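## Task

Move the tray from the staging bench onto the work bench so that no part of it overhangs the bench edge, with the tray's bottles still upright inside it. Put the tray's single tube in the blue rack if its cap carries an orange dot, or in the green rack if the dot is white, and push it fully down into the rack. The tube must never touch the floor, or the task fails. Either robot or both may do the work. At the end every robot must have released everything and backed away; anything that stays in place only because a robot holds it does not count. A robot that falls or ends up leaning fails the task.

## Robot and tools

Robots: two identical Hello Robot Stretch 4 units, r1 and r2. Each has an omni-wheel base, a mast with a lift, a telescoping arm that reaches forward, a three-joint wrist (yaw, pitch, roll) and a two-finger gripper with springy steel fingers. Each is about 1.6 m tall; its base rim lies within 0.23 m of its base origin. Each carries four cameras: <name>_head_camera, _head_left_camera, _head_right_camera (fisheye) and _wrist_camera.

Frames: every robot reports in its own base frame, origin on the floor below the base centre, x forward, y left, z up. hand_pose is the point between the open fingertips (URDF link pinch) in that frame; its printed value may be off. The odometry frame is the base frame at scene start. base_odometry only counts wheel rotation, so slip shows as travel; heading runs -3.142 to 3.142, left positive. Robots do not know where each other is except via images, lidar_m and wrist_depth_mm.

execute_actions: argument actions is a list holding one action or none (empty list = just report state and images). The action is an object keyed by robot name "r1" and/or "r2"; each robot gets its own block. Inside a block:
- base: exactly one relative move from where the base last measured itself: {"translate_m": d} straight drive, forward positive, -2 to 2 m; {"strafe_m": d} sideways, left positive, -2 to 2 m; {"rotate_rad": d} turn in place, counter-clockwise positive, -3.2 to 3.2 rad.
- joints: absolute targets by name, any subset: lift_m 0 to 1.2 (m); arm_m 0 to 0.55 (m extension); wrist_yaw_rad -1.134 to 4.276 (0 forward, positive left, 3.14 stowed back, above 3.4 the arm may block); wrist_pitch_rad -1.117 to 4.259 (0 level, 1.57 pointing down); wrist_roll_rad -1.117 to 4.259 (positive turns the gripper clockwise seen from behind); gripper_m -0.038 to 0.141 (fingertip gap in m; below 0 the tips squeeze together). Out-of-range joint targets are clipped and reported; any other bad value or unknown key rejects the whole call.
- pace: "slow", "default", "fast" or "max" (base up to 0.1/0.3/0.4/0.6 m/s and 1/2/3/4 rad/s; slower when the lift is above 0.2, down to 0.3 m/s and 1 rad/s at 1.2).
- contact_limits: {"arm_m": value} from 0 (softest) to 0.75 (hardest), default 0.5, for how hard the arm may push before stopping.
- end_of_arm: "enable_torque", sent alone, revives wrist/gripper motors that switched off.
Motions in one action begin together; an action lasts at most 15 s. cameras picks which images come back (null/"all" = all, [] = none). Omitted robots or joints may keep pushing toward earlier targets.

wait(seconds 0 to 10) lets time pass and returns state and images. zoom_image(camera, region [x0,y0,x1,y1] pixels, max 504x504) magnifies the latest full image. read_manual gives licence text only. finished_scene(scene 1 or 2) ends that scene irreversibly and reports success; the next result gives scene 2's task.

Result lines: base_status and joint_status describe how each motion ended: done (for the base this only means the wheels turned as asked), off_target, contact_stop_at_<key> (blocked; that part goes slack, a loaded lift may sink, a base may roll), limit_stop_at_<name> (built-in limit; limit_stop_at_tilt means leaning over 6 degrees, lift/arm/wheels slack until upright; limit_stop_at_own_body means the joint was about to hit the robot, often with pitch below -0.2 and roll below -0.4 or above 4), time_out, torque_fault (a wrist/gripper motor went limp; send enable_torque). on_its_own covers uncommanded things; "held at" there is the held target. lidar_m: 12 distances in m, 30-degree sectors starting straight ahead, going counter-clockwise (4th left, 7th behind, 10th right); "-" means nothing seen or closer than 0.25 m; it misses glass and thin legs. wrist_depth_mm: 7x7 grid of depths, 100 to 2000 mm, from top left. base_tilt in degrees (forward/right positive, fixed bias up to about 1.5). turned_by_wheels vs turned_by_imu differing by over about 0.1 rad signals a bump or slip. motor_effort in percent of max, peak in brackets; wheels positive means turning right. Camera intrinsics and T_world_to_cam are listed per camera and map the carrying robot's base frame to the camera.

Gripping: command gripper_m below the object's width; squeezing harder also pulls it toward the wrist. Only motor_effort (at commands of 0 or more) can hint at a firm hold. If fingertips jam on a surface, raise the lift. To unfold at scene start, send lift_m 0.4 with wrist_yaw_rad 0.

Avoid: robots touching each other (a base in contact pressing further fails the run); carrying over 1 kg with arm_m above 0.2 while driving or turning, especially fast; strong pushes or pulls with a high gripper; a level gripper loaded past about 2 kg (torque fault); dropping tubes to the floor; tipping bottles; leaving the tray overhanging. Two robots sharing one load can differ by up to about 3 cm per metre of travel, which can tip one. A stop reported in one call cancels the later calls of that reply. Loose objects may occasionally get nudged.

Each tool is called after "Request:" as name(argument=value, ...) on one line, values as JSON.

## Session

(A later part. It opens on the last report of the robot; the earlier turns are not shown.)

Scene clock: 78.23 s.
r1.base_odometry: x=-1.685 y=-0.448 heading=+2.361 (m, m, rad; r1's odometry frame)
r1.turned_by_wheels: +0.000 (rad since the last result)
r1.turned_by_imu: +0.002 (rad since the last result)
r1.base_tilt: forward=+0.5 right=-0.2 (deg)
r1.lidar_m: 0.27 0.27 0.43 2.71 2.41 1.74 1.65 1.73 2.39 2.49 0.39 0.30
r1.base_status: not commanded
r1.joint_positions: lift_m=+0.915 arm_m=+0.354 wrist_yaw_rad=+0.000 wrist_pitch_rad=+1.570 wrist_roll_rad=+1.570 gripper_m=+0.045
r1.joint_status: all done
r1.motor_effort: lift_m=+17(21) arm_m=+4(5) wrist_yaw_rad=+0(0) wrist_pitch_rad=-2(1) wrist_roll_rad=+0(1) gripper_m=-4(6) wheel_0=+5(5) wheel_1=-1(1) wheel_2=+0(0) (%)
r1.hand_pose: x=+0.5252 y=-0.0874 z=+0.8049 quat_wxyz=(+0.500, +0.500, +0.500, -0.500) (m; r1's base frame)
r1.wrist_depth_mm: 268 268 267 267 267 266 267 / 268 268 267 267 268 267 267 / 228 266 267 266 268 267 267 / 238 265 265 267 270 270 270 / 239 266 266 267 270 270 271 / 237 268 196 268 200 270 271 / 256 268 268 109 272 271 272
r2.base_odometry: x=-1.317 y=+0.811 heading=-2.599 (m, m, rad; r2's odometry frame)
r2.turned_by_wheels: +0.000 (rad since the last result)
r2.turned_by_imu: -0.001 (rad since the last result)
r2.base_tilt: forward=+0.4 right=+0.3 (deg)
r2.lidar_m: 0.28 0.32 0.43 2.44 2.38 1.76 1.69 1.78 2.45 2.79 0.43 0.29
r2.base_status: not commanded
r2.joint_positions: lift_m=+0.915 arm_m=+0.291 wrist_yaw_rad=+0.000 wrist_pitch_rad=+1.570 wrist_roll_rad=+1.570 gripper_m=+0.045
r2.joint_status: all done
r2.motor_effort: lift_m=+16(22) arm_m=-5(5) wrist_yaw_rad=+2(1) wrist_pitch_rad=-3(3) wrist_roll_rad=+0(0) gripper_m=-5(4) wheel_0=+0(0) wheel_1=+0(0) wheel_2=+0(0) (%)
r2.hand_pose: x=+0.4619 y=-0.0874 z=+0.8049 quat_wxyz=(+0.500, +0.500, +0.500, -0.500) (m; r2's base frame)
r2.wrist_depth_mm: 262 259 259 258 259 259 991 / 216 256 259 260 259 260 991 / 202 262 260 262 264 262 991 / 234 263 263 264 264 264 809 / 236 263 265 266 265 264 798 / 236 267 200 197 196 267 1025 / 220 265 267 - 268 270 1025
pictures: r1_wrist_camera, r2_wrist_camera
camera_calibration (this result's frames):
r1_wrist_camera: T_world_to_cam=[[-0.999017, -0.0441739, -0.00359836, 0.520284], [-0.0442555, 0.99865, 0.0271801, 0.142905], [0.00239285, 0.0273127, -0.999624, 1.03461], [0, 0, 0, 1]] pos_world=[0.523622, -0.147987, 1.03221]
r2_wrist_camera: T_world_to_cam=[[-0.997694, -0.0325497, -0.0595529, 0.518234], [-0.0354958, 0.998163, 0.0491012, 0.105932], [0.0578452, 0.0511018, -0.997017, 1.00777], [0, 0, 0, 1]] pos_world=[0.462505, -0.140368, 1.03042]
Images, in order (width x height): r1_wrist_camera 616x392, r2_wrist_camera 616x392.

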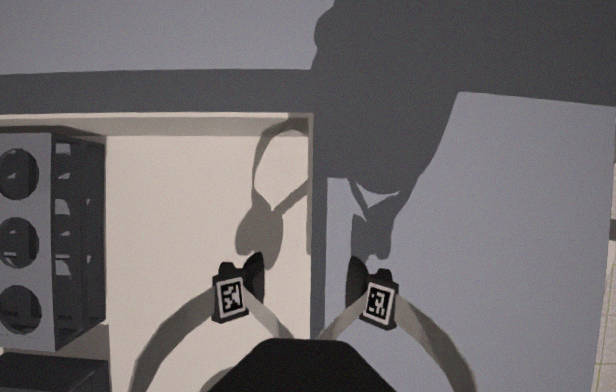

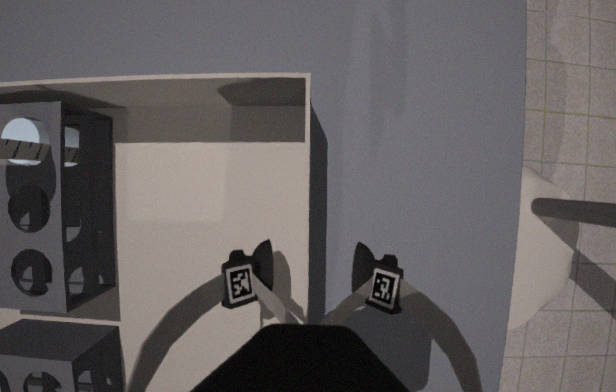

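Request:
execute_actions(actions=[{"r1":{"joints":{"lift_m":0.898},"pace":"slow"},"r2":{"joints":{"lift_m":0.9},"pace":"slow"}}], cameras=[])

Request:
execute_actions(actions=[{"r1":{"joints":{"gripper_m":-0.035}},"r2":{"joints":{"gripper_m":-0.035}}}], cameras=[])

Request:
execute_actions(actions=[{"r1":{"joints":{"lift_m":0.99},"pace":"slow"},"r2":{"joints":{"lift_m":0.992},"pace":"slow"}}], cameras=["r1_wrist_camera","r2_wrist_camera","r1_head_left_camera"])

Scene clock: 89.13 s.
r1.base_odometry: x=-1.685 y=-0.448 heading=+2.361 (m, m, rad; r1's odometry frame)
r1.turned_by_wheels: +0.000 (rad since the last result)
r1.turned_by_imu: +0.001 (rad since the last result)
r1.base_tilt: forward=+0.5 right=-0.3 (deg)
r1.lidar_m: 0.28 0.30 0.43 2.73 2.42 1.75 1.66 1.71 2.42 2.50 0.42 0.30
r1.base_status: not commanded
r1.joint_positions: lift_m=+0.898 arm_m=+0.354 wrist_yaw_rad=+0.000 wrist_pitch_rad=+1.570 wrist_roll_rad=+1.570 gripper_m=+0.045
r1.joint_status: all done
r1.motor_effort: lift_m=+17(18) arm_m=+5(4) wrist_yaw_rad=+2(1) wrist_pitch_rad=-1(2) wrist_roll_rad=+1(1) gripper_m=-4(2) wheel_0=+5(5) wheel_1=-1(1) wheel_2=+0(0) (%)
r1.hand_pose: x=+0.5252 y=-0.0874 z=+0.7879 quat_wxyz=(+0.500, +0.500, +0.500, -0.500) (m; r1's base frame)
r1.wrist_depth_mm: 252 250 250 250 251 250 251 / 250 251 251 252 251 252 250 / 220 248 250 250 250 251 252 / 224 250 250 250 253 252 253 / 224 252 251 250 253 253 253 / 224 251 196 252 200 253 254 / 243 252 252 109 254 255 254
r2.base_odometry: x=-1.317 y=+0.811 heading=-2.599 (m, m, rad; r2's odometry frame)
r2.turned_by_wheels: +0.000 (rad since the last result)
r2.turned_by_imu: -0.001 (rad since the last result)
r2.base_tilt: forward=+0.4 right=+0.3 (deg)
r2.lidar_m: 0.29 0.31 0.45 2.45 2.35 1.76 1.69 1.78 2.47 2.79 0.42 0.31
r2.base_status: not commanded
r2.joint_positions: lift_m=+0.900 arm_m=+0.291 wrist_yaw_rad=+0.000 wrist_pitch_rad=+1.570 wrist_roll_rad=+1.570 gripper_m=+0.045
r2.joint_status: all done
r2.motor_effort: lift_m=+17(19) arm_m=-5(5) wrist_yaw_rad=+0(0) wrist_pitch_rad=-3(3) wrist_roll_rad=+1(1) gripper_m=-4(4) wheel_0=+0(0) wheel_1=+0(1) wheel_2=+0(0) (%)
r2.hand_pose: x=+0.4619 y=-0.0874 z=+0.7899 quat_wxyz=(+0.500, +0.500, +0.500, -0.500) (m; r2's base frame)
r2.wrist_depth_mm: 247 246 245 245 244 244 976 / 202 221 227 247 246 246 960 / 215 247 247 246 248 247 991 / 220 247 248 248 249 248 788 / 220 249 250 250 249 250 798 / 224 251 201 194 197 251 991 / 220 249 253 - 254 254 991
pictures: none
No camera images: the call's "cameras" was empty. Leave "cameras" out to get every camera's image.

Scene clock: 90.63 s.
r1.base_odometry: x=-1.685 y=-0.448 heading=+2.361 (m, m, rad; r1's odometry frame)
r1.turned_by_wheels: +0.000 (rad since the last result)
r1.turned_by_imu: +0.001 (rad since the last result)
r1.base_tilt: forward=+0.6 right=-0.2 (deg)
r1.lidar_m: 0.28 0.29 0.41 2.72 2.41 1.74 1.65 1.75 2.43 2.48 0.40 0.31
r1.base_status: not commanded
r1.joint_positions: lift_m=+0.898 arm_m=+0.354 wrist_yaw_rad=+0.001 wrist_pitch_rad=+1.569 wrist_roll_rad=+1.570 gripper_m=-0.034
r1.joint_status: all done
r1.motor_effort: lift_m=+19(19) arm_m=+4(4) wrist_yaw_rad=-2(3) wrist_pitch_rad=+3(4) wrist_roll_rad=+0(0) gripper_m=-18(18) wheel_0=+5(5) wheel_1=-1(1) wheel_2=+0(0) (%)
r1.hand_pose: x=+0.5258 y=-0.0874 z=+0.7877 quat_wxyz=(+0.501, +0.500, +0.500, -0.499) (m; r1's base frame)
r1.wrist_depth_mm: 249 248 249 249 248 249 248 / 248 249 249 248 249 249 250 / 215 240 240 242 249 250 250 / 236 242 242 250 251 250 251 / 237 243 243 245 251 253 251 / 239 245 185 205 185 252 252 / 244 246 247 109 252 252 255
r2.base_odometry: x=-1.317 y=+0.811 heading=-2.599 (m, m, rad; r2's odometry frame)
r2.turned_by_wheels: +0.000 (rad since the last result)
r2.turned_by_imu: +0.000 (rad since the last result)
r2.base_tilt: forward=+0.4 right=+0.4 (deg)
r2.lidar_m: 0.28 0.30 0.45 2.44 2.35 1.77 1.68 1.76 2.49 2.80 0.43 0.31
r2.base_status: not commanded
r2.joint_positions: lift_m=+0.900 arm_m=+0.291 wrist_yaw_rad=+0.001 wrist_pitch_rad=+1.568 wrist_roll_rad=+1.570 gripper_m=-0.034
r2.joint_status: all done
r2.motor_effort: lift_m=+20(20) arm_m=-5(5) wrist_yaw_rad=+0(4) wrist_pitch_rad=+3(5) wrist_roll_rad=+0(0) gripper_m=-23(22) wheel_0=+0(0) wheel_1=+0(0) wheel_2=+0(0) (%)
r2.hand_pose: x=+0.4626 y=-0.0874 z=+0.7897 quat_wxyz=(+0.501, +0.500, +0.500, -0.499) (m; r2's base frame)
r2.wrist_depth_mm: 244 245 242 244 243 241 960 / 193 221 200 240 243 242 991 / 210 242 242 241 246 246 976 / 213 243 244 242 248 246 778 / 214 244 243 241 250 249 788 / 216 247 180 195 180 250 1025 / 217 243 245 - 253 252 1008
pictures: none
No camera images: the call's "cameras" was empty. Leave "cameras" out to get every camera's image.

Scene clock: 92.27 s.
r1.base_odometry: x=-1.685 y=-0.448 heading=+2.361 (m, m, rad; r1's odometry frame)
r1.turned_by_wheels: +0.000 (rad since the last result)
r1.turned_by_imu: +0.001 (rad since the last result)
r1.base_tilt: forward=+0.6 right=-0.3 (deg)
r1.lidar_m: 0.27 0.29 0.42 2.69 2.40 1.75 1.65 1.73 2.42 2.51 0.42 0.29
r1.base_status: not commanded
r1.joint_positions: lift_m=+0.990 arm_m=+0.354 wrist_yaw_rad=+0.001 wrist_pitch_rad=+1.569 wrist_roll_rad=+1.570 gripper_m=-0.034
r1.joint_status: all done
r1.motor_effort: lift_m=+24(25) arm_m=+5(4) wrist_yaw_rad=-4(3) wrist_pitch_rad=+3(3) wrist_roll_rad=+0(0) gripper_m=-20(17) wheel_0=+5(5) wheel_1=-1(2) wheel_2=+0(0) (%)
r1.hand_pose: x=+0.5258 y=-0.0874 z=+0.8793 quat_wxyz=(+0.501, +0.500, +0.500, -0.499) (m; r1's base frame)
r1.wrist_depth_mm: 338 336 340 340 340 336 338 / 340 340 340 340 340 342 707 / 214 240 242 242 340 340 1078 / 236 242 242 343 343 342 831 / 238 243 243 245 342 342 842 / 239 244 184 206 185 345 866 / 245 247 246 109 347 343 1078
r2.base_odometry: x=-1.317 y=+0.811 heading=-2.599 (m, m, rad; r2's odometry frame)
r2.turned_by_wheels: +0.000 (rad since the last result)
r2.turned_by_imu: +0.000 (rad since the last result)
r2.base_tilt: forward=+0.4 right=+0.3 (deg)
r2.lidar_m: 0.27 0.30 0.44 2.41 2.40 1.76 1.69 1.78 2.45 2.79 0.42 0.31
r2.base_status: not commanded
r2.joint_positions: lift_m=+0.992 arm_m=+0.291 wrist_yaw_rad=+0.001 wrist_pitch_rad=+1.568 wrist_roll_rad=+1.570 gripper_m=-0.034
r2.joint_status: all done
r2.motor_effort: lift_m=+25(20) arm_m=-5(5) wrist_yaw_rad=-4(3) wrist_pitch_rad=+3(3) wrist_roll_rad=+1(0) gripper_m=-24(23) wheel_0=+0(0) wheel_1=+0(1) wheel_2=+0(0) (%)
r2.hand_pose: x=+0.4626 y=-0.0874 z=+0.8813 quat_wxyz=(+0.501, +0.500, +0.500, -0.499) (m; r2's base frame)
r2.wrist_depth_mm: 334 332 332 332 332 699 1078 / 193 221 201 240 334 1060 1078 / 208 242 242 242 336 1078 1078 / 213 243 242 243 338 878 960 / 215 245 244 242 340 878 991 / 215 245 181 196 179 878 1098 / 218 244 245 - 345 732 1098
pictures: r1_head_left_camera, r1_wrist_camera, r2_wrist_camera
camera_calibration (this result's frames):
r1_wrist_camera: T_world_to_cam=[[-0.998965, -0.0451882, -0.00513689, 0.522377], [-0.0453113, 0.998605, 0.0271117, 0.141521], [0.0039046, 0.0273164, -0.999619, 1.10815], [0, 0, 0, 1]] pos_world=[0.523922, -0.147989, 1.10658]
r2_wrist_camera: T_world_to_cam=[[-0.997554, -0.0333336, -0.0614481, 0.524927], [-0.0363734, 0.998135, 0.0490333, 0.102669], [0.059699, 0.0511485, -0.996905, 1.08288], [0, 0, 0, 1]] pos_world=[0.46273, -0.140367, 1.10675]
Images, in order (width x height): r1_head_left_camera 420x672, r1_wrist_camera 616x392, r2_wrist_camera 616x392.

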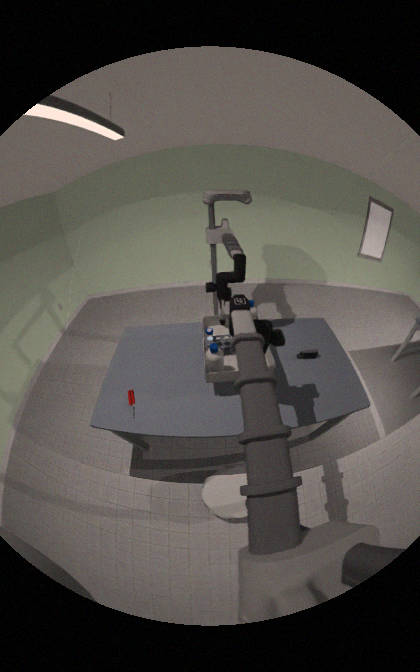

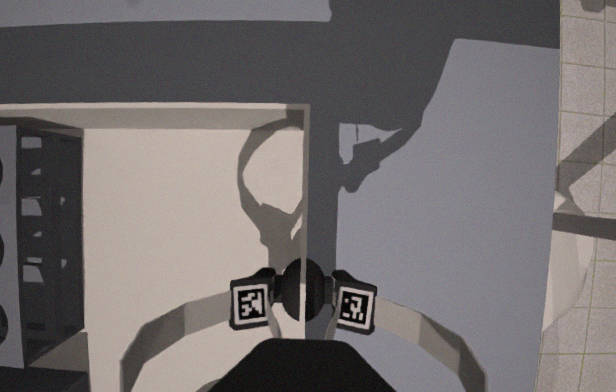

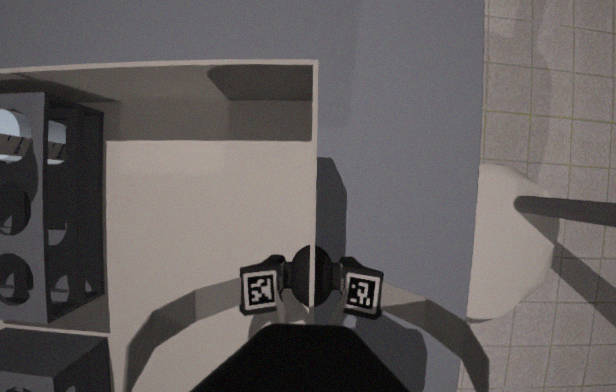

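Request:
execute_actions(actions=[{"r1":{"base":{"strafe_m":-0.4},"pace":"slow"},"r2":{"base":{"strafe_m":0.4},"pace":"slow"}}], cameras=["r1_wrist_camera","r2_wrist_camera"])

Scene clock: 103.37 s.
r1.base_odometry: x=-1.403 y=-0.164 heading=+2.361 (m, m, rad; r1's odometry frame)
r1.turned_by_wheels: +0.000 (rad since the last result)
r1.turned_by_imu: +0.002 (rad since the last result)
r1.base_tilt: forward=+0.6 right=-0.2 (deg)
r1.lidar_m: 0.26 0.30 0.44 1.11 2.40 1.68 1.65 1.75 2.43 2.09 0.43 0.31
r1.base_status: done
r1.joint_positions: lift_m=+0.990 arm_m=+0.354 wrist_yaw_rad=+0.002 wrist_pitch_rad=+1.565 wrist_roll_rad=+1.570 gripper_m=-0.034
r1.joint_status: not commanded
r1.motor_effort: lift_m=+24(24) arm_m=+3(4) wrist_yaw_rad=-7(6) wrist_pitch_rad=+14(14) wrist_roll_rad=+1(0) gripper_m=-19(17) wheel_0=+6(7) wheel_1=-6(8) wheel_2=+0(1) (%)
r1.hand_pose: x=+0.5271 y=-0.0874 z=+0.8793 quat_wxyz=(+0.502, +0.501, +0.499, -0.498) (m; r1's base frame)
r1.wrist_depth_mm: 340 340 340 340 338 338 338 / 340 343 338 340 340 340 338 / 217 241 239 340 340 340 340 / 236 242 242 340 340 338 842 / 237 244 244 243 345 342 854 / 239 245 182 201 185 343 878 / 248 246 247 109 343 345 1098
r2.base_odometry: x=-1.111 y=+0.469 heading=-2.599 (m, m, rad; r2's odometry frame)
r2.turned_by_wheels: +0.000 (rad since the last result)
r2.turned_by_imu: +0.000 (rad since the last result)
r2.base_tilt: forward=+0.4 right=+0.3 (deg)
r2.lidar_m: 0.29 0.33 0.44 2.02 2.37 1.75 1.68 1.76 2.46 1.13 0.42 0.31
r2.base_status: done
r2.joint_positions: lift_m=+0.992 arm_m=+0.291 wrist_yaw_rad=+0.002 wrist_pitch_rad=+1.565 wrist_roll_rad=+1.570 gripper_m=-0.034
r2.joint_status: not commanded
r2.motor_effort: lift_m=+25(25) arm_m=-5(5) wrist_yaw_rad=-5(5) wrist_pitch_rad=+11(11) wrist_roll_rad=+0(1) gripper_m=-24(23) wheel_0=-2(5) wheel_1=+2(4) wheel_2=+4(4) (%)
r2.hand_pose: x=+0.4635 y=-0.0874 z=+0.8813 quat_wxyz=(+0.502, +0.501, +0.499, -0.498) (m; r2's base frame)
r2.wrist_depth_mm: 338 334 336 332 329 1025 1060 / 196 201 202 241 334 1042 1078 / 210 243 241 242 338 1060 1060 / 214 244 243 243 338 891 866 / 215 245 245 211 342 878 878 / 216 246 181 185 178 891 1098 / 216 245 245 - 343 1098 1118
pictures: r1_wrist_camera, r2_wrist_camera
camera_calibration (this result's frames):
r1_wrist_camera: T_world_to_cam=[[-0.998878, -0.0465213, -0.00883568, 0.526839], [-0.046744, 0.998543, 0.0269468, 0.142474], [0.00756921, 0.0273296, -0.999598, 1.1062], [0, 0, 0, 1]] pos_world=[0.524535, -0.14799, 1.10657]
r2_wrist_camera: T_world_to_cam=[[-0.997324, -0.0344572, -0.0644786, 0.528365], [-0.0376468, 0.998093, 0.0489245, 0.103383], [0.0626698, 0.051221, -0.996719, 1.0813], [0, 0, 0, 1]] pos_world=[0.463078, -0.140366, 1.10677]
Images, in order (width x height): r1_wrist_camera 616x392, r2_wrist_camera 616x392.

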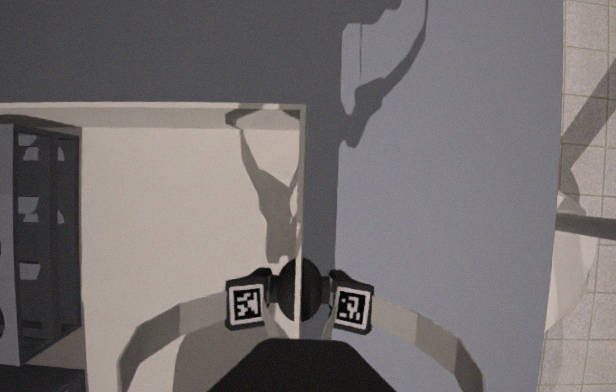

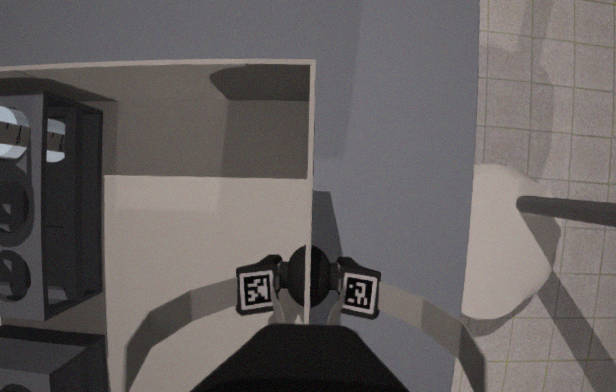

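Request:
execute_actions(actions=[{"r1":{"base":{"strafe_m":-0.6},"pace":"slow"},"r2":{"base":{"strafe_m":0.6},"joints":{"arm_m":0.305},"pace":"slow"}}], cameras=["r1_head_left_camera"])

Scene clock: 114.30 s.
r1.base_odometry: x=-0.981 y=+0.262 heading=+2.361 (m, m, rad; r1's odometry frame)
r1.turned_by_wheels: +0.000 (rad since the last result)
r1.turned_by_imu: +0.002 (rad since the last result)
r1.base_tilt: forward=+0.6 right=-0.3 (deg)
r1.lidar_m: 0.50 0.35 0.42 1.15 2.42 1.74 1.67 1.72 2.42 1.49 1.51 0.57
r1.base_status: done
r1.joint_positions: lift_m=+0.990 arm_m=+0.354 wrist_yaw_rad=+0.002 wrist_pitch_rad=+1.565 wrist_roll_rad=+1.570 gripper_m=-0.034
r1.joint_status: not commanded
r1.motor_effort: lift_m=+24(24) arm_m=+3(3) wrist_yaw_rad=-5(7) wrist_pitch_rad=+14(14) wrist_roll_rad=+2(0) gripper_m=-19(19) wheel_0=+6(17) wheel_1=-6(10) wheel_2=+0(0) (%)
r1.hand_pose: x=+0.5272 y=-0.0874 z=+0.8793 quat_wxyz=(+0.502, +0.501, +0.499, -0.498) (m; r1's base frame)
r1.wrist_depth_mm: 1078 1078 1098 1098 1098 1078 1078 / 1098 1098 1098 1078 1098 1098 1078 / 218 240 240 1098 1098 1078 1098 / 236 241 242 1118 1078 904 904 / 237 242 243 243 1078 904 866 / 240 244 183 201 185 891 891 / 247 246 247 109 1098 1060 1098
r2.base_odometry: x=-0.801 y=-0.045 heading=-2.599 (m, m, rad; r2's odometry frame)
r2.turned_by_wheels: +0.000 (rad since the last result)
r2.turned_by_imu: +0.000 (rad since the last result)
r2.base_tilt: forward=+0.3 right=+0.3 (deg)
r2.lidar_m: 0.46 3.22 1.45 1.45 2.35 1.75 1.66 1.75 2.46 1.17 0.46 0.42
r2.base_status: done
r2.joint_positions: lift_m=+0.992 arm_m=+0.304 wrist_yaw_rad=+0.002 wrist_pitch_rad=+1.565 wrist_roll_rad=+1.570 gripper_m=-0.034
r2.joint_status: all done
r2.motor_effort: lift_m=+25(25) arm_m=+3(5) wrist_yaw_rad=-6(6) wrist_pitch_rad=+12(12) wrist_roll_rad=+0(0) gripper_m=-22(24) wheel_0=-2(6) wheel_1=+1(5) wheel_2=+4(3) (%)
r2.hand_pose: x=+0.4771 y=-0.0874 z=+0.8813 quat_wxyz=(+0.502, +0.501, +0.499, -0.498) (m; r2's base frame)
r2.wrist_depth_mm: 345 342 338 332 332 1060 1078 / 199 202 203 240 1078 1060 1060 / 212 243 242 242 1078 1060 1078 / 213 244 241 242 1118 866 878 / 215 245 244 210 1078 891 878 / 221 245 181 185 180 904 1098 / 220 245 246 - 1098 1098 1098
pictures: r1_head_left_camera
Images, in order (width x height): r1_head_left_camera 420x672.

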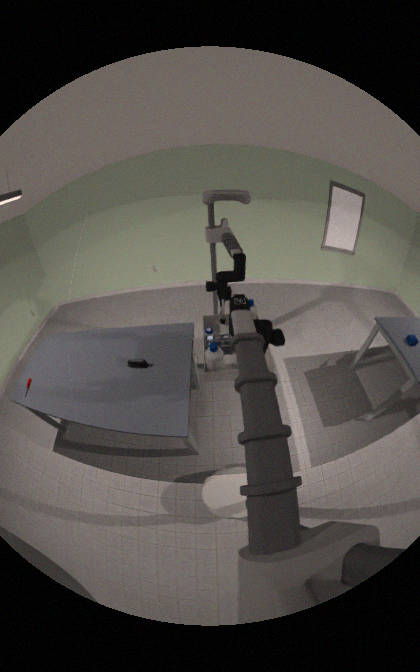

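Request:
execute_actions(actions=[{"r1":{"base":{"strafe_m":-0.75},"joints":{"lift_m":1.04},"pace":"slow"},"r2":{"base":{"strafe_m":0.75},"joints":{"arm_m":0.325,"lift_m":1.042},"pace":"slow"}}], cameras=["r1_head_left_camera","r2_head_left_camera"])

Scene clock: 127.70 s.
r1.base_odometry: x=-0.454 y=+0.794 heading=+2.361 (m, m, rad; r1's odometry frame)
r1.turned_by_wheels: +0.000 (rad since the last result)
r1.turned_by_imu: +0.002 (rad since the last result)
r1.base_tilt: forward=+0.6 right=-0.3 (deg)
r1.lidar_m: 0.49 1.38 0.98 1.13 2.37 1.76 1.67 1.72 2.40 1.20 0.77 0.56
r1.base_status: done
r1.joint_positions: lift_m=+1.040 arm_m=+0.354 wrist_yaw_rad=+0.002 wrist_pitch_rad=+1.565 wrist_roll_rad=+1.570 gripper_m=-0.034
r1.joint_status: all done
r1.motor_effort: lift_m=+24(25) arm_m=+3(3) wrist_yaw_rad=-7(7) wrist_pitch_rad=+16(16) wrist_roll_rad=+1(0) gripper_m=-19(20) wheel_0=+7(9) wheel_1=-5(9) wheel_2=+0(0) (%)
r1.hand_pose: x=+0.5274 y=-0.0874 z=+0.9293 quat_wxyz=(+0.502, +0.501, +0.499, -0.498) (m; r1's base frame)
r1.wrist_depth_mm: 1118 1118 1118 1118 1160 1118 1118 / 1138 1118 1118 1098 1138 1118 1138 / 219 240 239 1138 1138 1118 1138 / 237 243 241 1160 1138 931 1160 / 237 242 243 244 1138 931 946 / 239 246 183 202 185 931 1138 / 249 247 246 109 1138 1138 1138
r2.base_odometry: x=-0.414 y=-0.687 heading=-2.599 (m, m, rad; r2's odometry frame)
r2.turned_by_wheels: +0.000 (rad since the last result)
r2.turned_by_imu: +0.000 (rad since the last result)
r2.base_tilt: forward=+0.4 right=+0.3 (deg)
r2.lidar_m: 0.46 0.94 0.75 1.49 2.30 1.72 1.65 1.74 2.40 1.23 1.07 0.55
r2.base_status: done
r2.joint_positions: lift_m=+1.042 arm_m=+0.324 wrist_yaw_rad=+0.002 wrist_pitch_rad=+1.565 wrist_roll_rad=+1.570 gripper_m=-0.034
r2.joint_status: all done
r2.motor_effort: lift_m=+25(27) arm_m=+3(7) wrist_yaw_rad=-6(5) wrist_pitch_rad=+13(14) wrist_roll_rad=+1(0) gripper_m=-22(22) wheel_0=-1(6) wheel_1=+1(6) wheel_2=+4(6) (%)
r2.hand_pose: x=+0.4973 y=-0.0874 z=+0.9313 quat_wxyz=(+0.502, +0.501, +0.499, -0.498) (m; r2's base frame)
r2.wrist_depth_mm: 1118 1138 1118 1098 1098 1098 1098 / 200 204 203 240 1098 1098 1098 / 211 242 242 241 1160 1118 1118 / 214 244 242 242 1118 917 1025 / 216 244 244 210 1118 946 931 / 223 246 181 185 179 931 1138 / 218 246 246 - 1160 1138 1160
pictures: r1_head_left_camera, r2_head_left_camera
Images, in order (width x height): r1_head_left_camera 420x672, r2_head_left_camera 420x672.

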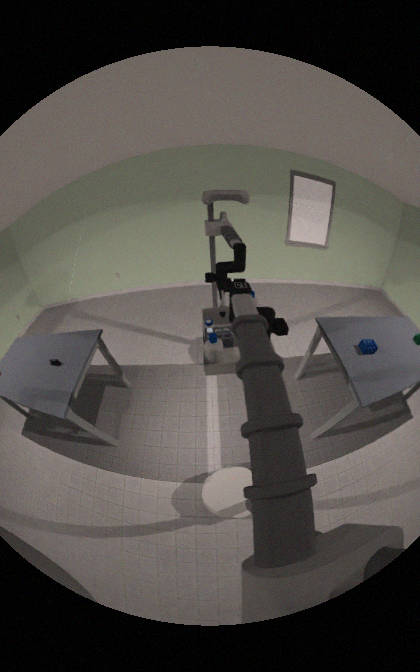

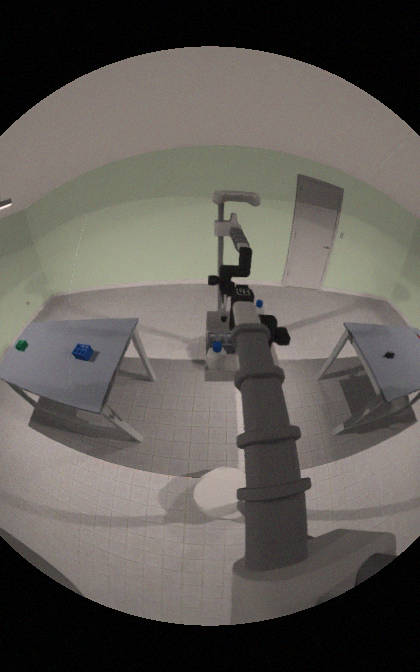

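Request:
execute_actions(actions=[{"r1":{"base":{"strafe_m":-0.7},"pace":"slow"},"r2":{"base":{"strafe_m":0.7},"joints":{"arm_m":0.347},"pace":"slow"}}], cameras=["r1_head_left_camera","r2_head_left_camera"])

Request:
execute_actions(actions=[{"r1":{"base":{"strafe_m":-0.6},"pace":"slow"},"r2":{"base":{"strafe_m":0.6},"joints":{"arm_m":0.363},"pace":"slow"}}], cameras=["r1_head_left_camera","r2_head_left_camera"])

Scene clock: 146.77 s.
r1.base_odometry: x=+0.039 y=+1.292 heading=+2.361 (m, m, rad; r1's odometry frame)
r1.turned_by_wheels: +0.000 (rad since the last result)
r1.turned_by_imu: +0.002 (rad since the last result)
r1.base_tilt: forward=+0.5 right=-0.2 (deg)
r1.lidar_m: 0.28 3.15 1.69 1.67 2.40 1.76 1.64 1.73 2.37 1.23 0.45 0.31
r1.base_status: done
r1.joint_positions: lift_m=+1.040 arm_m=+0.354 wrist_yaw_rad=+0.002 wrist_pitch_rad=+1.564 wrist_roll_rad=+1.570 gripper_m=-0.034
r1.joint_status: not commanded
r1.motor_effort: lift_m=+24(24) arm_m=+3(2) wrist_yaw_rad=-7(7) wrist_pitch_rad=+16(16) wrist_roll_rad=+1(2) gripper_m=-18(19) wheel_0=+7(13) wheel_1=-5(7) wheel_2=+0(1) (%)
r1.hand_pose: x=+0.5274 y=-0.0874 z=+0.9293 quat_wxyz=(+0.502, +0.501, +0.499, -0.498) (m; r1's base frame)
r1.wrist_depth_mm: 389 329 384 389 387 389 1118 / 394 373 387 389 389 387 1138 / 219 240 241 389 392 389 1138 / 236 241 242 392 392 387 1138 / 237 244 243 244 392 394 931 / 240 244 183 201 185 394 1138 / 247 244 246 109 1160 1138 1138
r2.base_odometry: x=-0.052 y=-1.286 heading=-2.598 (m, m, rad; r2's odometry frame)
r2.turned_by_wheels: +0.000 (rad since the last result)
r2.turned_by_imu: +0.000 (rad since the last result)
r2.base_tilt: forward=+0.4 right=+0.3 (deg)
r2.lidar_m: 0.36 0.36 0.50 3.49 2.29 1.68 1.62 1.73 2.38 1.76 1.80 0.54
r2.base_status: done
r2.joint_positions: lift_m=+1.042 arm_m=+0.346 wrist_yaw_rad=+0.002 wrist_pitch_rad=+1.564 wrist_roll_rad=+1.570 gripper_m=-0.034
r2.joint_status: all done
r2.motor_effort: lift_m=+25(25) arm_m=+3(6) wrist_yaw_rad=-4(5) wrist_pitch_rad=+14(14) wrist_roll_rad=+0(0) gripper_m=-22(21) wheel_0=-2(8) wheel_1=+2(4) wheel_2=+4(3) (%)
r2.hand_pose: x=+0.5193 y=-0.0874 z=+0.9313 quat_wxyz=(+0.502, +0.501, +0.499, -0.498) (m; r2's base frame)
r2.wrist_depth_mm: 1138 1118 1118 1118 1098 1098 1118 / 184 205 204 240 1138 1098 1098 / 212 243 241 242 1118 1118 1118 / 214 244 243 243 1118 917 931 / 214 244 243 210 931 946 931 / 223 246 181 185 178 931 1160 / 218 246 245 - 394 1160 1138
pictures: r1_head_left_camera, r2_head_left_camera
Images, in order (width x height): r1_head_left_camera 420x672, r2_head_left_camera 420x672.

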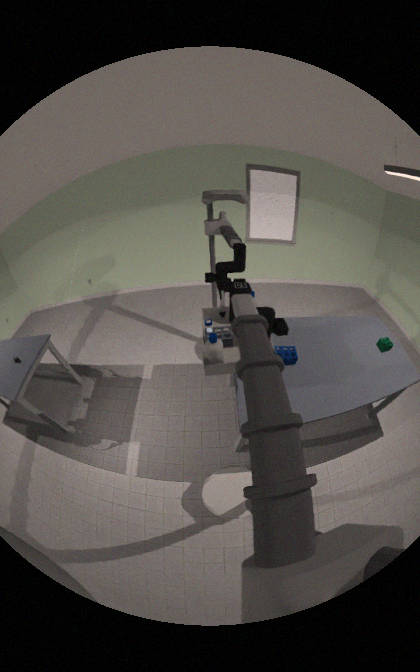

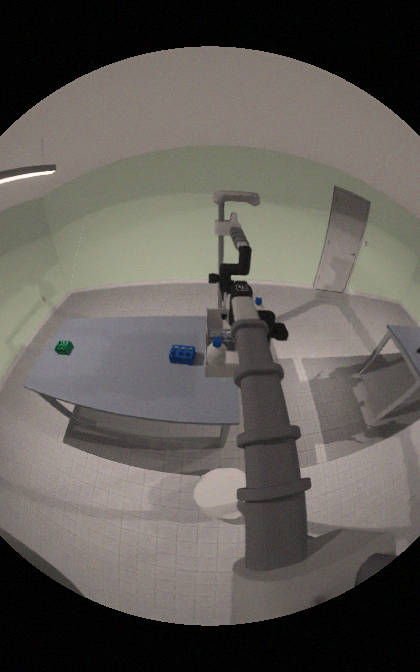

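Scene clock: 153.90 s.
r1.base_odometry: x=+0.460 y=+1.718 heading=+2.361 (m, m, rad; r1's odometry frame)
r1.turned_by_wheels: +0.000 (rad since the last result)
r1.turned_by_imu: +0.002 (rad since the last result)
r1.base_tilt: forward=+0.5 right=-0.2 (deg)
r1.lidar_m: 0.30 0.30 0.42 2.24 2.40 1.74 1.65 1.72 2.40 2.96 0.44 0.31
r1.base_status: done
r1.joint_positions: lift_m=+1.040 arm_m=+0.355 wrist_yaw_rad=+0.003 wrist_pitch_rad=+1.563 wrist_roll_rad=+1.570 gripper_m=-0.034
r1.joint_status: not commanded
r1.motor_effort: lift_m=+24(24) arm_m=+3(3) wrist_yaw_rad=-9(8) wrist_pitch_rad=+21(21) wrist_roll_rad=+0(1) gripper_m=-19(19) wheel_0=+6(9) wheel_1=-6(10) wheel_2=+1(1) (%)
r1.hand_pose: x=+0.5280 y=-0.0874 z=+0.9293 quat_wxyz=(+0.503, +0.501, +0.499, -0.497) (m; r1's base frame)
r1.wrist_depth_mm: 389 389 387 389 389 387 1118 / 389 392 389 389 389 389 1138 / 236 241 240 387 389 387 1138 / 236 242 242 392 392 389 1138 / 240 244 243 243 392 394 917 / 240 244 186 201 185 392 1098 / 247 245 246 109 392 392 1138
r2.base_odometry: x=+0.258 y=-1.800 heading=-2.598 (m, m, rad; r2's odometry frame)
r2.turned_by_wheels: +0.000 (rad since the last result)
r2.turned_by_imu: +0.000 (rad since the last result)
r2.base_tilt: forward=+0.4 right=+0.3 (deg)
r2.lidar_m: 0.35 0.39 0.54 2.90 2.25 1.67 1.61 1.69 2.36 2.34 0.51 0.39
r2.base_status: done
r2.joint_positions: lift_m=+1.042 arm_m=+0.362 wrist_yaw_rad=+0.002 wrist_pitch_rad=+1.563 wrist_roll_rad=+1.570 gripper_m=-0.034
r2.joint_status: all done
r2.motor_effort: lift_m=+25(25) arm_m=+3(5) wrist_yaw_rad=-7(8) wrist_pitch_rad=+19(19) wrist_roll_rad=+0(0) gripper_m=-22(23) wheel_0=-3(5) wheel_1=+2(6) wheel_2=+4(5) (%)
r2.hand_pose: x=+0.5359 y=-0.0874 z=+0.9313 quat_wxyz=(+0.503, +0.501, +0.499, -0.497) (m; r2's base frame)
r2.wrist_depth_mm: 382 384 379 379 377 1118 1098 / 185 207 206 241 384 1098 1118 / 213 243 241 241 384 1118 1118 / 214 243 243 242 387 917 931 / 216 245 242 228 389 931 917 / 236 245 181 199 179 946 1160 / 219 246 246 - 394 1160 1160
pictures: r1_head_left_camera, r2_head_left_camera
Images, in order (width x height): r1_head_left_camera 420x672, r2_head_left_camera 420x672.

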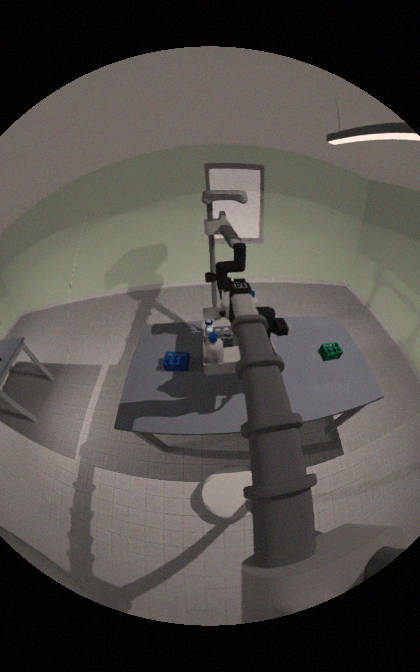

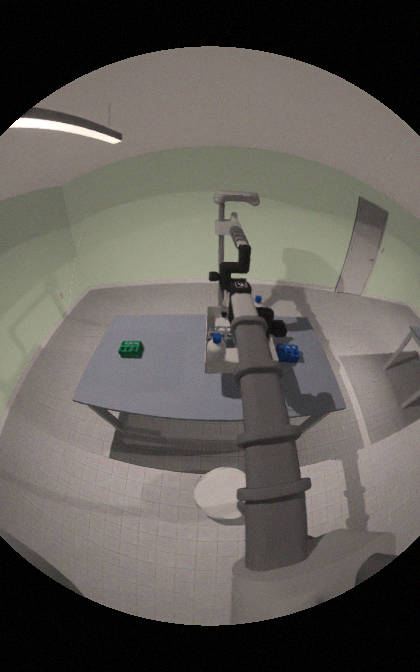

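Request:
execute_actions(actions=[{"r1":{"base":{"strafe_m":-0.1},"pace":"slow"},"r2":{"base":{"strafe_m":0.1},"joints":{"arm_m":0.372},"pace":"slow"}}], cameras=[])

Request:
execute_actions(actions=[{"r1":{"joints":{"lift_m":0.9},"pace":"slow"},"r2":{"joints":{"lift_m":0.902},"pace":"slow"}}], cameras=[])

Request:
execute_actions(actions=[{"r1":{"joints":{"gripper_m":0.045}},"r2":{"joints":{"gripper_m":0.045}}}], cameras=[])

Request:
execute_actions(actions=[{"r1":{"joints":{"lift_m":1.15}},"r2":{"joints":{"lift_m":1.15}}}], cameras=[])

Request:
execute_actions(actions=[{"r1":{"joints":{"arm_m":0},"base":{"translate_m":-0.5}},"r2":{"joints":{"arm_m":0.49},"base":{"strafe_m":-0.08}}}], cameras=["r2_wrist_camera","r1_head_camera"])

Scene clock: 167.27 s.
r1.base_odometry: x=+0.531 y=+1.789 heading=+2.361 (m, m, rad; r1's odometry frame)
r1.turned_by_wheels: +0.000 (rad since the last result)
r1.turned_by_imu: +0.002 (rad since the last result)
r1.base_tilt: forward=+0.6 right=-0.3 (deg)
r1.lidar_m: 0.29 0.30 0.44 2.34 2.42 1.73 1.66 1.72 2.38 2.85 0.45 0.31
r1.base_status: done
r1.joint_positions: lift_m=+1.040 arm_m=+0.355 wrist_yaw_rad=+0.002 wrist_pitch_rad=+1.565 wrist_roll_rad=+1.570 gripper_m=-0.034
r1.joint_status: not commanded
r1.motor_effort: lift_m=+24(24) arm_m=+2(3) wrist_yaw_rad=-6(9) wrist_pitch_rad=+14(21) wrist_roll_rad=+2(1) gripper_m=-22(17) wheel_0=+7(14) wheel_1=-6(7) wheel_2=+0(0) (%)
r1.hand_pose: x=+0.5273 y=-0.0874 z=+0.9293 quat_wxyz=(+0.502, +0.501, +0.499, -0.498) (m; r1's base frame)
r1.wrist_depth_mm: 389 389 387 387 389 387 1160 / 387 394 387 387 387 389 1118 / 217 240 242 387 389 389 1118 / 237 242 242 392 387 392 1138 / 238 244 243 243 392 392 931 / 239 245 183 202 184 389 1160 / 248 247 246 109 394 392 1138
r2.base_odometry: x=+0.309 y=-1.885 heading=-2.598 (m, m, rad; r2's odometry frame)
r2.turned_by_wheels: +0.000 (rad since the last result)
r2.turned_by_imu: -0.001 (rad since the last result)
r2.base_tilt: forward=+0.4 right=+0.3 (deg)
r2.lidar_m: 0.36 0.38 0.55 2.82 2.25 1.64 1.61 1.69 2.37 2.45 0.53 0.37
r2.base_status: done
r2.joint_positions: lift_m=+1.042 arm_m=+0.371 wrist_yaw_rad=+0.002 wrist_pitch_rad=+1.565 wrist_roll_rad=+1.570 gripper_m=-0.034
r2.joint_status: all done
r2.motor_effort: lift_m=+24(24) arm_m=+3(2) wrist_yaw_rad=-9(9) wrist_pitch_rad=+13(18) wrist_roll_rad=-1(0) gripper_m=-24(22) wheel_0=-2(7) wheel_1=+1(8) wheel_2=+3(4) (%)
r2.hand_pose: x=+0.5441 y=-0.0874 z=+0.9313 quat_wxyz=(+0.502, +0.501, +0.499, -0.498) (m; r2's base frame)
r2.wrist_depth_mm: 387 384 379 384 379 1098 1060 / 183 206 205 241 384 1118 1098 / 213 242 242 241 387 1118 1118 / 214 245 242 242 389 917 931 / 215 244 244 209 389 931 931 / 222 245 181 185 179 931 1160 / 218 247 246 - 397 1160 1138
pictures: none
No camera images: the call's "cameras" was empty. Leave "cameras" out to get every camera's image.

Scene clock: 169.23 s.
r1.base_odometry: x=+0.531 y=+1.789 heading=+2.361 (m, m, rad; r1's odometry frame)
r1.turned_by_wheels: +0.000 (rad since the last result)
r1.turned_by_imu: +0.001 (rad since the last result)
r1.base_tilt: forward=+0.5 right=-0.3 (deg)
r1.lidar_m: 0.27 0.30 0.41 2.37 2.39 1.76 1.65 1.75 2.35 2.85 0.42 0.32
r1.base_status: not commanded
r1.joint_positions: lift_m=+0.900 arm_m=+0.355 wrist_yaw_rad=+0.002 wrist_pitch_rad=+1.565 wrist_roll_rad=+1.570 gripper_m=-0.034
r1.joint_status: all done
r1.motor_effort: lift_m=+20(24) arm_m=+2(3) wrist_yaw_rad=-7(7) wrist_pitch_rad=+15(14) wrist_roll_rad=+1(0) gripper_m=-16(20) wheel_0=+7(7) wheel_1=-6(6) wheel_2=+0(0) (%)
r1.hand_pose: x=+0.5273 y=-0.0874 z=+0.7897 quat_wxyz=(+0.502, +0.501, +0.499, -0.498) (m; r1's base frame)
r1.wrist_depth_mm: 252 251 251 251 250 251 248 / 253 252 251 251 250 250 251 / 217 240 241 251 253 251 250 / 236 243 242 253 253 252 252 / 238 244 244 244 253 252 252 / 240 246 184 200 185 254 252 / 247 247 247 109 255 255 254
r2.base_odometry: x=+0.309 y=-1.885 heading=-2.598 (m, m, rad; r2's odometry frame)
r2.turned_by_wheels: +0.000 (rad since the last result)
r2.turned_by_imu: +0.000 (rad since the last result)
r2.base_tilt: forward=+0.4 right=+0.3 (deg)
r2.lidar_m: 0.36 0.39 0.55 2.80 2.23 1.63 1.61 1.71 2.37 2.45 0.52 0.38
r2.base_status: not commanded
r2.joint_positions: lift_m=+0.902 arm_m=+0.371 wrist_yaw_rad=+0.002 wrist_pitch_rad=+1.565 wrist_roll_rad=+1.570 gripper_m=-0.034
r2.joint_status: all done
r2.motor_effort: lift_m=+20(22) arm_m=+3(3) wrist_yaw_rad=-6(6) wrist_pitch_rad=+13(12) wrist_roll_rad=+0(0) gripper_m=-24(24) wheel_0=-2(2) wheel_1=+1(1) wheel_2=+3(3) (%)
r2.hand_pose: x=+0.5441 y=-0.0874 z=+0.7917 quat_wxyz=(+0.502, +0.501, +0.499, -0.498) (m; r2's base frame)
r2.wrist_depth_mm: 247 245 247 245 244 242 603 / 182 206 205 241 247 245 609 / 213 243 240 241 247 246 991 / 213 244 244 242 249 249 788 / 215 245 244 210 251 250 768 / 223 245 181 185 180 251 809 / 219 248 245 - 254 254 1008
pictures: none
No camera images: the call's "cameras" was empty. Leave "cameras" out to get every camera's image.

Scene clock: 170.73 s.
r1.base_odometry: x=+0.531 y=+1.789 heading=+2.361 (m, m, rad; r1's odometry frame)
r1.turned_by_wheels: +0.000 (rad since the last result)
r1.turned_by_imu: +0.000 (rad since the last result)
r1.base_tilt: forward=+0.6 right=-0.2 (deg)
r1.lidar_m: 0.28 0.32 0.42 2.36 2.39 1.74 1.65 1.73 2.38 2.86 0.43 0.31
r1.base_status: not commanded
r1.joint_positions: lift_m=+0.900 arm_m=+0.355 wrist_yaw_rad=+0.000 wrist_pitch_rad=+1.569 wrist_roll_rad=+1.570 gripper_m=+0.045
r1.joint_status: all done
r1.motor_effort: lift_m=+20(19) arm_m=+3(3) wrist_yaw_rad=+1(7) wrist_pitch_rad=+1(15) wrist_roll_rad=+1(0) gripper_m=-3(19) wheel_0=+7(7) wheel_1=-6(6) wheel_2=+0(0) (%)
r1.hand_pose: x=+0.5259 y=-0.0874 z=+0.7897 quat_wxyz=(+0.501, +0.500, +0.500, -0.499) (m; r1's base frame)
r1.wrist_depth_mm: 253 251 252 252 252 251 250 / 253 252 253 253 253 252 253 / 233 252 252 252 255 253 253 / 246 251 251 253 253 254 253 / 247 252 253 255 255 255 255 / 249 253 196 252 201 256 255 / 254 254 255 109 256 255 257
r2.base_odometry: x=+0.309 y=-1.885 heading=-2.598 (m, m, rad; r2's odometry frame)
r2.turned_by_wheels: +0.000 (rad since the last result)
r2.turned_by_imu: +0.000 (rad since the last result)
r2.base_tilt: forward=+0.4 right=+0.3 (deg)
r2.lidar_m: 0.35 0.40 0.54 2.78 2.25 1.64 1.61 1.71 2.35 2.45 0.51 0.39
r2.base_status: not commanded
r2.joint_positions: lift_m=+0.902 arm_m=+0.371 wrist_yaw_rad=+0.001 wrist_pitch_rad=+1.569 wrist_roll_rad=+1.570 gripper_m=+0.045
r2.joint_status: all done
r2.motor_effort: lift_m=+20(20) arm_m=+3(3) wrist_yaw_rad=-4(6) wrist_pitch_rad=+0(14) wrist_roll_rad=-1(1) gripper_m=-3(22) wheel_0=-2(2) wheel_1=+1(1) wheel_2=+3(3) (%)
r2.hand_pose: x=+0.5427 y=-0.0874 z=+0.7917 quat_wxyz=(+0.501, +0.500, +0.500, -0.499) (m; r2's base frame)
r2.wrist_depth_mm: 248 247 247 247 245 246 976 / 199 229 228 247 248 247 991 / 213 248 248 249 250 249 991 / 222 249 250 251 250 250 788 / 223 252 250 251 253 252 788 / 224 254 200 252 195 253 788 / 224 253 254 - 256 254 1008
pictures: none
No camera images: the call's "cameras" was empty. Leave "cameras" out to get every camera's image.

Scene clock: 172.83 s.
r1.base_odometry: x=+0.531 y=+1.789 heading=+2.361 (m, m, rad; r1's odometry frame)
r1.turned_by_wheels: +0.000 (rad since the last result)
r1.turned_by_imu: +0.001 (rad since the last result)
r1.base_tilt: forward=+0.5 right=-0.3 (deg)
r1.lidar_m: 0.27 0.31 0.41 2.38 2.41 1.75 1.66 1.72 2.37 2.86 0.44 0.31
r1.base_status: not commanded
r1.joint_positions: lift_m=+1.150 arm_m=+0.355 wrist_yaw_rad=+0.000 wrist_pitch_rad=+1.570 wrist_roll_rad=+1.570 gripper_m=+0.045
r1.joint_status: all done
r1.motor_effort: lift_m=+21(24) arm_m=+3(2) wrist_yaw_rad=+0(2) wrist_pitch_rad=+1(2) wrist_roll_rad=+1(1) gripper_m=-2(1) wheel_0=+7(7) wheel_1=-6(6) wheel_2=+0(0) (%)
r1.hand_pose: x=+0.5258 y=-0.0874 z=+1.0396 quat_wxyz=(+0.501, +0.500, +0.500, -0.499) (m; r1's base frame)
r1.wrist_depth_mm: 500 500 496 496 500 1255 1255 / 500 500 504 496 500 1255 1255 / 496 500 500 496 496 1205 1229 / 469 477 500 504 504 1042 1255 / 504 442 500 504 500 1042 1042 / 500 484 196 504 200 1042 1229 / 504 445 500 109 508 1281 1308
r2.base_odometry: x=+0.309 y=-1.885 heading=-2.598 (m, m, rad; r2's odometry frame)
r2.turned_by_wheels: +0.000 (rad since the last result)
r2.turned_by_imu: +0.000 (rad since the last result)
r2.base_tilt: forward=+0.4 right=+0.3 (deg)
r2.lidar_m: 0.36 0.39 0.57 2.80 2.25 1.66 1.61 1.70 2.37 2.43 0.50 0.39
r2.base_status: not commanded
r2.joint_positions: lift_m=+1.150 arm_m=+0.371 wrist_yaw_rad=+0.001 wrist_pitch_rad=+1.570 wrist_roll_rad=+1.570 gripper_m=+0.045
r2.joint_status: all done
r2.motor_effort: lift_m=+22(20) arm_m=+3(3) wrist_yaw_rad=-3(3) wrist_pitch_rad=-1(1) wrist_roll_rad=-1(0) gripper_m=-2(5) wheel_0=-2(2) wheel_1=+1(1) wheel_2=+3(3) (%)
r2.hand_pose: x=+0.5427 y=-0.0874 z=+1.0395 quat_wxyz=(+0.501, +0.500, +0.500, -0.499) (m; r2's base frame)
r2.wrist_depth_mm: 496 492 488 488 484 1205 1205 / 496 492 492 492 492 1205 1205 / 421 459 496 488 496 1205 1229 / 459 488 496 496 496 1025 1255 / 500 500 504 496 492 1025 1229 / 504 500 200 504 197 1255 1229 / 473 449 466 - 504 1255 1281
pictures: none
No camera images: the call's "cameras" was empty. Leave "cameras" out to get every camera's image.

Scene clock: 176.00 s.
r1.base_odometry: x=+0.886 y=+1.437 heading=+2.361 (m, m, rad; r1's odometry frame)
r1.turned_by_wheels: +0.000 (rad since the last result)
r1.turned_by_imu: +0.000 (rad since the last result)
r1.base_tilt: forward=+0.6 right=-0.3 (deg)
r1.lidar_m: 0.79 0.82 2.47 3.27 1.70 1.22 1.15 1.22 1.69 2.87 1.18 0.82
r1.base_status: done
r1.joint_positions: lift_m=+1.150 arm_m=+0.001 wrist_yaw_rad=+0.000 wrist_pitch_rad=+1.570 wrist_roll_rad=+1.570 gripper_m=+0.045
r1.joint_status: all done
r1.motor_effort: lift_m=+21(21) arm_m=-5(6) wrist_yaw_rad=+1(1) wrist_pitch_rad=-1(2) wrist_roll_rad=+1(0) gripper_m=-4(3) wheel_0=-4(11) wheel_1=-5(10) wheel_2=+3(12) (%)
r1.hand_pose: x=+0.1719 y=-0.0874 z=+1.0396 quat_wxyz=(+0.500, +0.500, +0.500, -0.500) (m; r1's base frame)
r1.wrist_depth_mm: 1229 1229 1229 1255 1205 1229 1229 / 1205 1255 1255 1229 1229 1229 1229 / 1255 1281 1229 1229 1205 1255 1255 / 1205 1229 1255 1229 1025 1255 1255 / 1229 1281 1229 1042 1042 1255 353 / 1255 1229 196 1255 200 1255 1255 / 1281 1255 1255 109 1255 1255 1255
r2.base_odometry: x=+0.268 y=-1.817 heading=-2.598 (m, m, rad; r2's odometry frame)
r2.turned_by_wheels: +0.000 (rad since the last result)
r2.turned_by_imu: -0.001 (rad since the last result)
r2.base_tilt: forward=+0.4 right=+0.3 (deg)
r2.lidar_m: 0.36 0.39 0.56 2.87 2.26 1.66 1.61 1.70 2.40 2.38 0.50 0.38
r2.base_status: done
r2.joint_positions: lift_m=+1.150 arm_m=+0.489 wrist_yaw_rad=+0.000 wrist_pitch_rad=+1.570 wrist_roll_rad=+1.570 gripper_m=+0.045
r2.joint_status: all done
r2.motor_effort: lift_m=+22(22) arm_m=+5(6) wrist_yaw_rad=-1(0) wrist_pitch_rad=-2(0) wrist_roll_rad=+0(1) gripper_m=-3(4) wheel_0=+1(12) wheel_1=+0(8) wheel_2=+0(1) (%)
r2.hand_pose: x=+0.6603 y=-0.0874 z=+1.0395 quat_wxyz=(+0.500, +0.500, +0.500, -0.500) (m; r2's base frame)
r2.wrist_depth_mm: 492 484 480 488 484 488 1229 / 488 492 488 496 488 484 1229 / 500 500 500 496 488 496 1255 / 500 442 500 500 492 492 1025 / 500 368 439 496 496 500 1008 / 504 500 201 496 196 500 1255 / 512 480 504 - 508 504 1255
pictures: r1_head_camera, r2_wrist_camera
camera_calibration (this result's frames):
r2_wrist_camera: T_world_to_cam=[[-0.997668, -0.0325757, -0.0599768, 0.73054], [-0.0355428, 0.998162, 0.0490863, 0.1015], [0.0582675, 0.0511035, -0.996992, 1.22989], [0, 0, 0, 1]] pos_world=[0.660781, -0.140368, 1.26502]
Images, in order (width x height): r1_head_camera 420x560, r2_wrist_camera 616x392.

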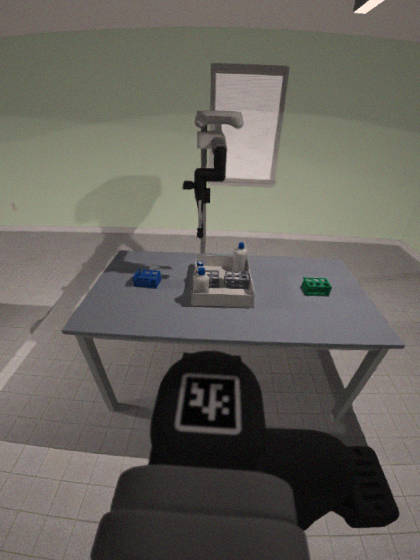

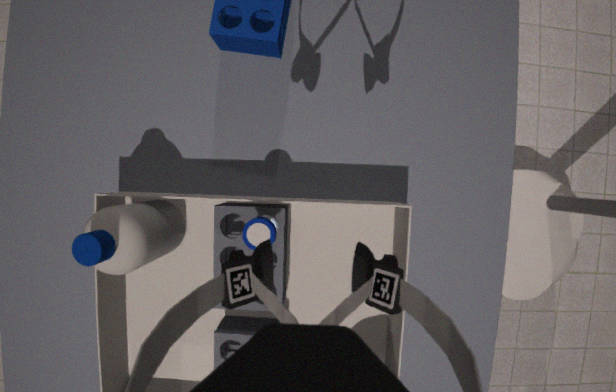

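Request:
execute_actions(actions=[{"r2":{"joints":{"arm_m":0.49,"lift_m":1.06},"base":{"translate_m":0.053}}}], cameras=["r2_wrist_camera","r1_head_camera"])

Scene clock: 189.27 s.
r1.base_odometry: x=+0.886 y=+1.437 heading=+2.361 (m, m, rad; r1's odometry frame)
r1.turned_by_wheels: +0.000 (rad since the last result)
r1.turned_by_imu: +0.002 (rad since the last result)
r1.base_tilt: forward=+0.5 right=-0.3 (deg)
r1.lidar_m: 0.79 0.81 2.49 3.29 1.70 1.21 1.15 1.21 1.69 2.87 1.20 0.84
r1.base_status: not commanded
r1.joint_positions: lift_m=+1.150 arm_m=+0.001 wrist_yaw_rad=+0.000 wrist_pitch_rad=+1.570 wrist_roll_rad=+1.570 gripper_m=+0.045
r1.joint_status: not commanded
r1.motor_effort: lift_m=+21(21) arm_m=-4(5) wrist_yaw_rad=+0(1) wrist_pitch_rad=+0(0) wrist_roll_rad=+1(1) gripper_m=-3(4) wheel_0=-4(4) wheel_1=-5(5) wheel_2=+3(3) (%)
r1.hand_pose: x=+0.1719 y=-0.0874 z=+1.0396 quat_wxyz=(+0.500, +0.500, +0.500, -0.500) (m; r1's base frame)
r1.wrist_depth_mm: 1255 1229 1229 1255 1255 1229 1229 / 1229 1229 1229 1205 1229 1229 1255 / 1281 1229 1229 1205 1229 1255 1205 / 1255 1229 1255 1255 1025 1255 1229 / 1281 1255 1255 1042 1042 1255 355 / 1255 1255 197 1255 200 1281 1255 / 1255 1308 1281 109 1255 1229 1281
r2.base_odometry: x=+0.223 y=-1.844 heading=-2.597 (m, m, rad; r2's odometry frame)
r2.turned_by_wheels: +0.000 (rad since the last result)
r2.turned_by_imu: +0.000 (rad since the last result)
r2.base_tilt: forward=+0.4 right=+0.3 (deg)
r2.lidar_m: 0.32 0.34 0.49 2.87 2.32 1.72 1.66 1.76 2.47 2.37 0.46 0.32
r2.base_status: done
r2.joint_positions: lift_m=+1.060 arm_m=+0.489 wrist_yaw_rad=+0.000 wrist_pitch_rad=+1.570 wrist_roll_rad=+1.570 gripper_m=+0.045
r2.joint_status: all done
r2.motor_effort: lift_m=+17(24) arm_m=+5(5) wrist_yaw_rad=-1(0) wrist_pitch_rad=-2(2) wrist_roll_rad=-1(0) gripper_m=-4(3) wheel_0=+3(4) wheel_1=+0(6) wheel_2=+0(10) (%)
r2.hand_pose: x=+0.6604 y=-0.0874 z=+0.9499 quat_wxyz=(+0.500, +0.500, +0.500, -0.500) (m; r2's base frame)
r2.wrist_depth_mm: 404 404 402 397 399 397 397 / 404 407 404 404 404 402 399 / 410 404 404 404 402 404 402 / 413 410 410 407 407 407 404 / 415 271 377 349 404 407 410 / 415 359 201 351 196 413 410 / 421 384 413 - 413 415 413
pictures: r1_head_camera, r2_wrist_camera
camera_calibration (this result's frames):
r2_wrist_camera: T_world_to_cam=[[-0.997668, -0.032576, -0.059977, 0.725202], [-0.035543, 0.998162, 0.0490863, 0.105902], [0.0582677, 0.0511036, -0.996992, 1.14052], [0, 0, 0, 1]] pos_world=[0.660819, -0.140368, 1.17539]
Images, in order (width x height): r1_head_camera 420x560, r2_wrist_camera 616x392.

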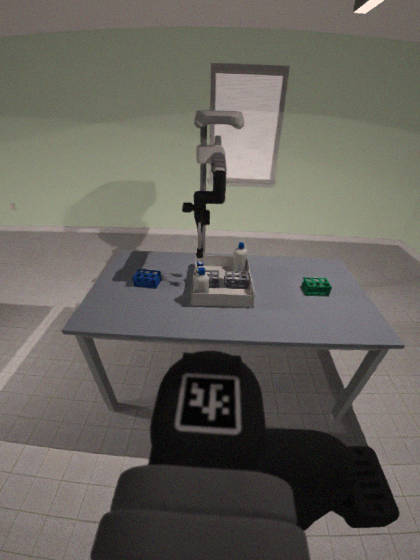

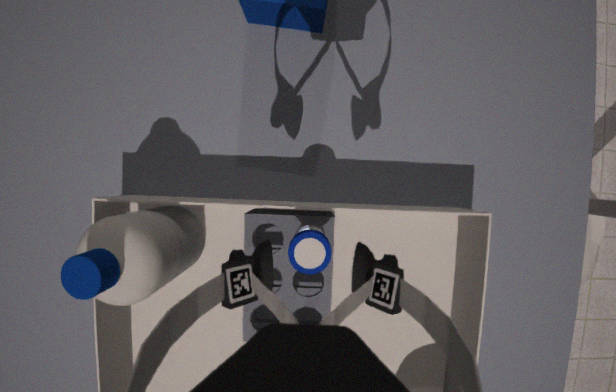

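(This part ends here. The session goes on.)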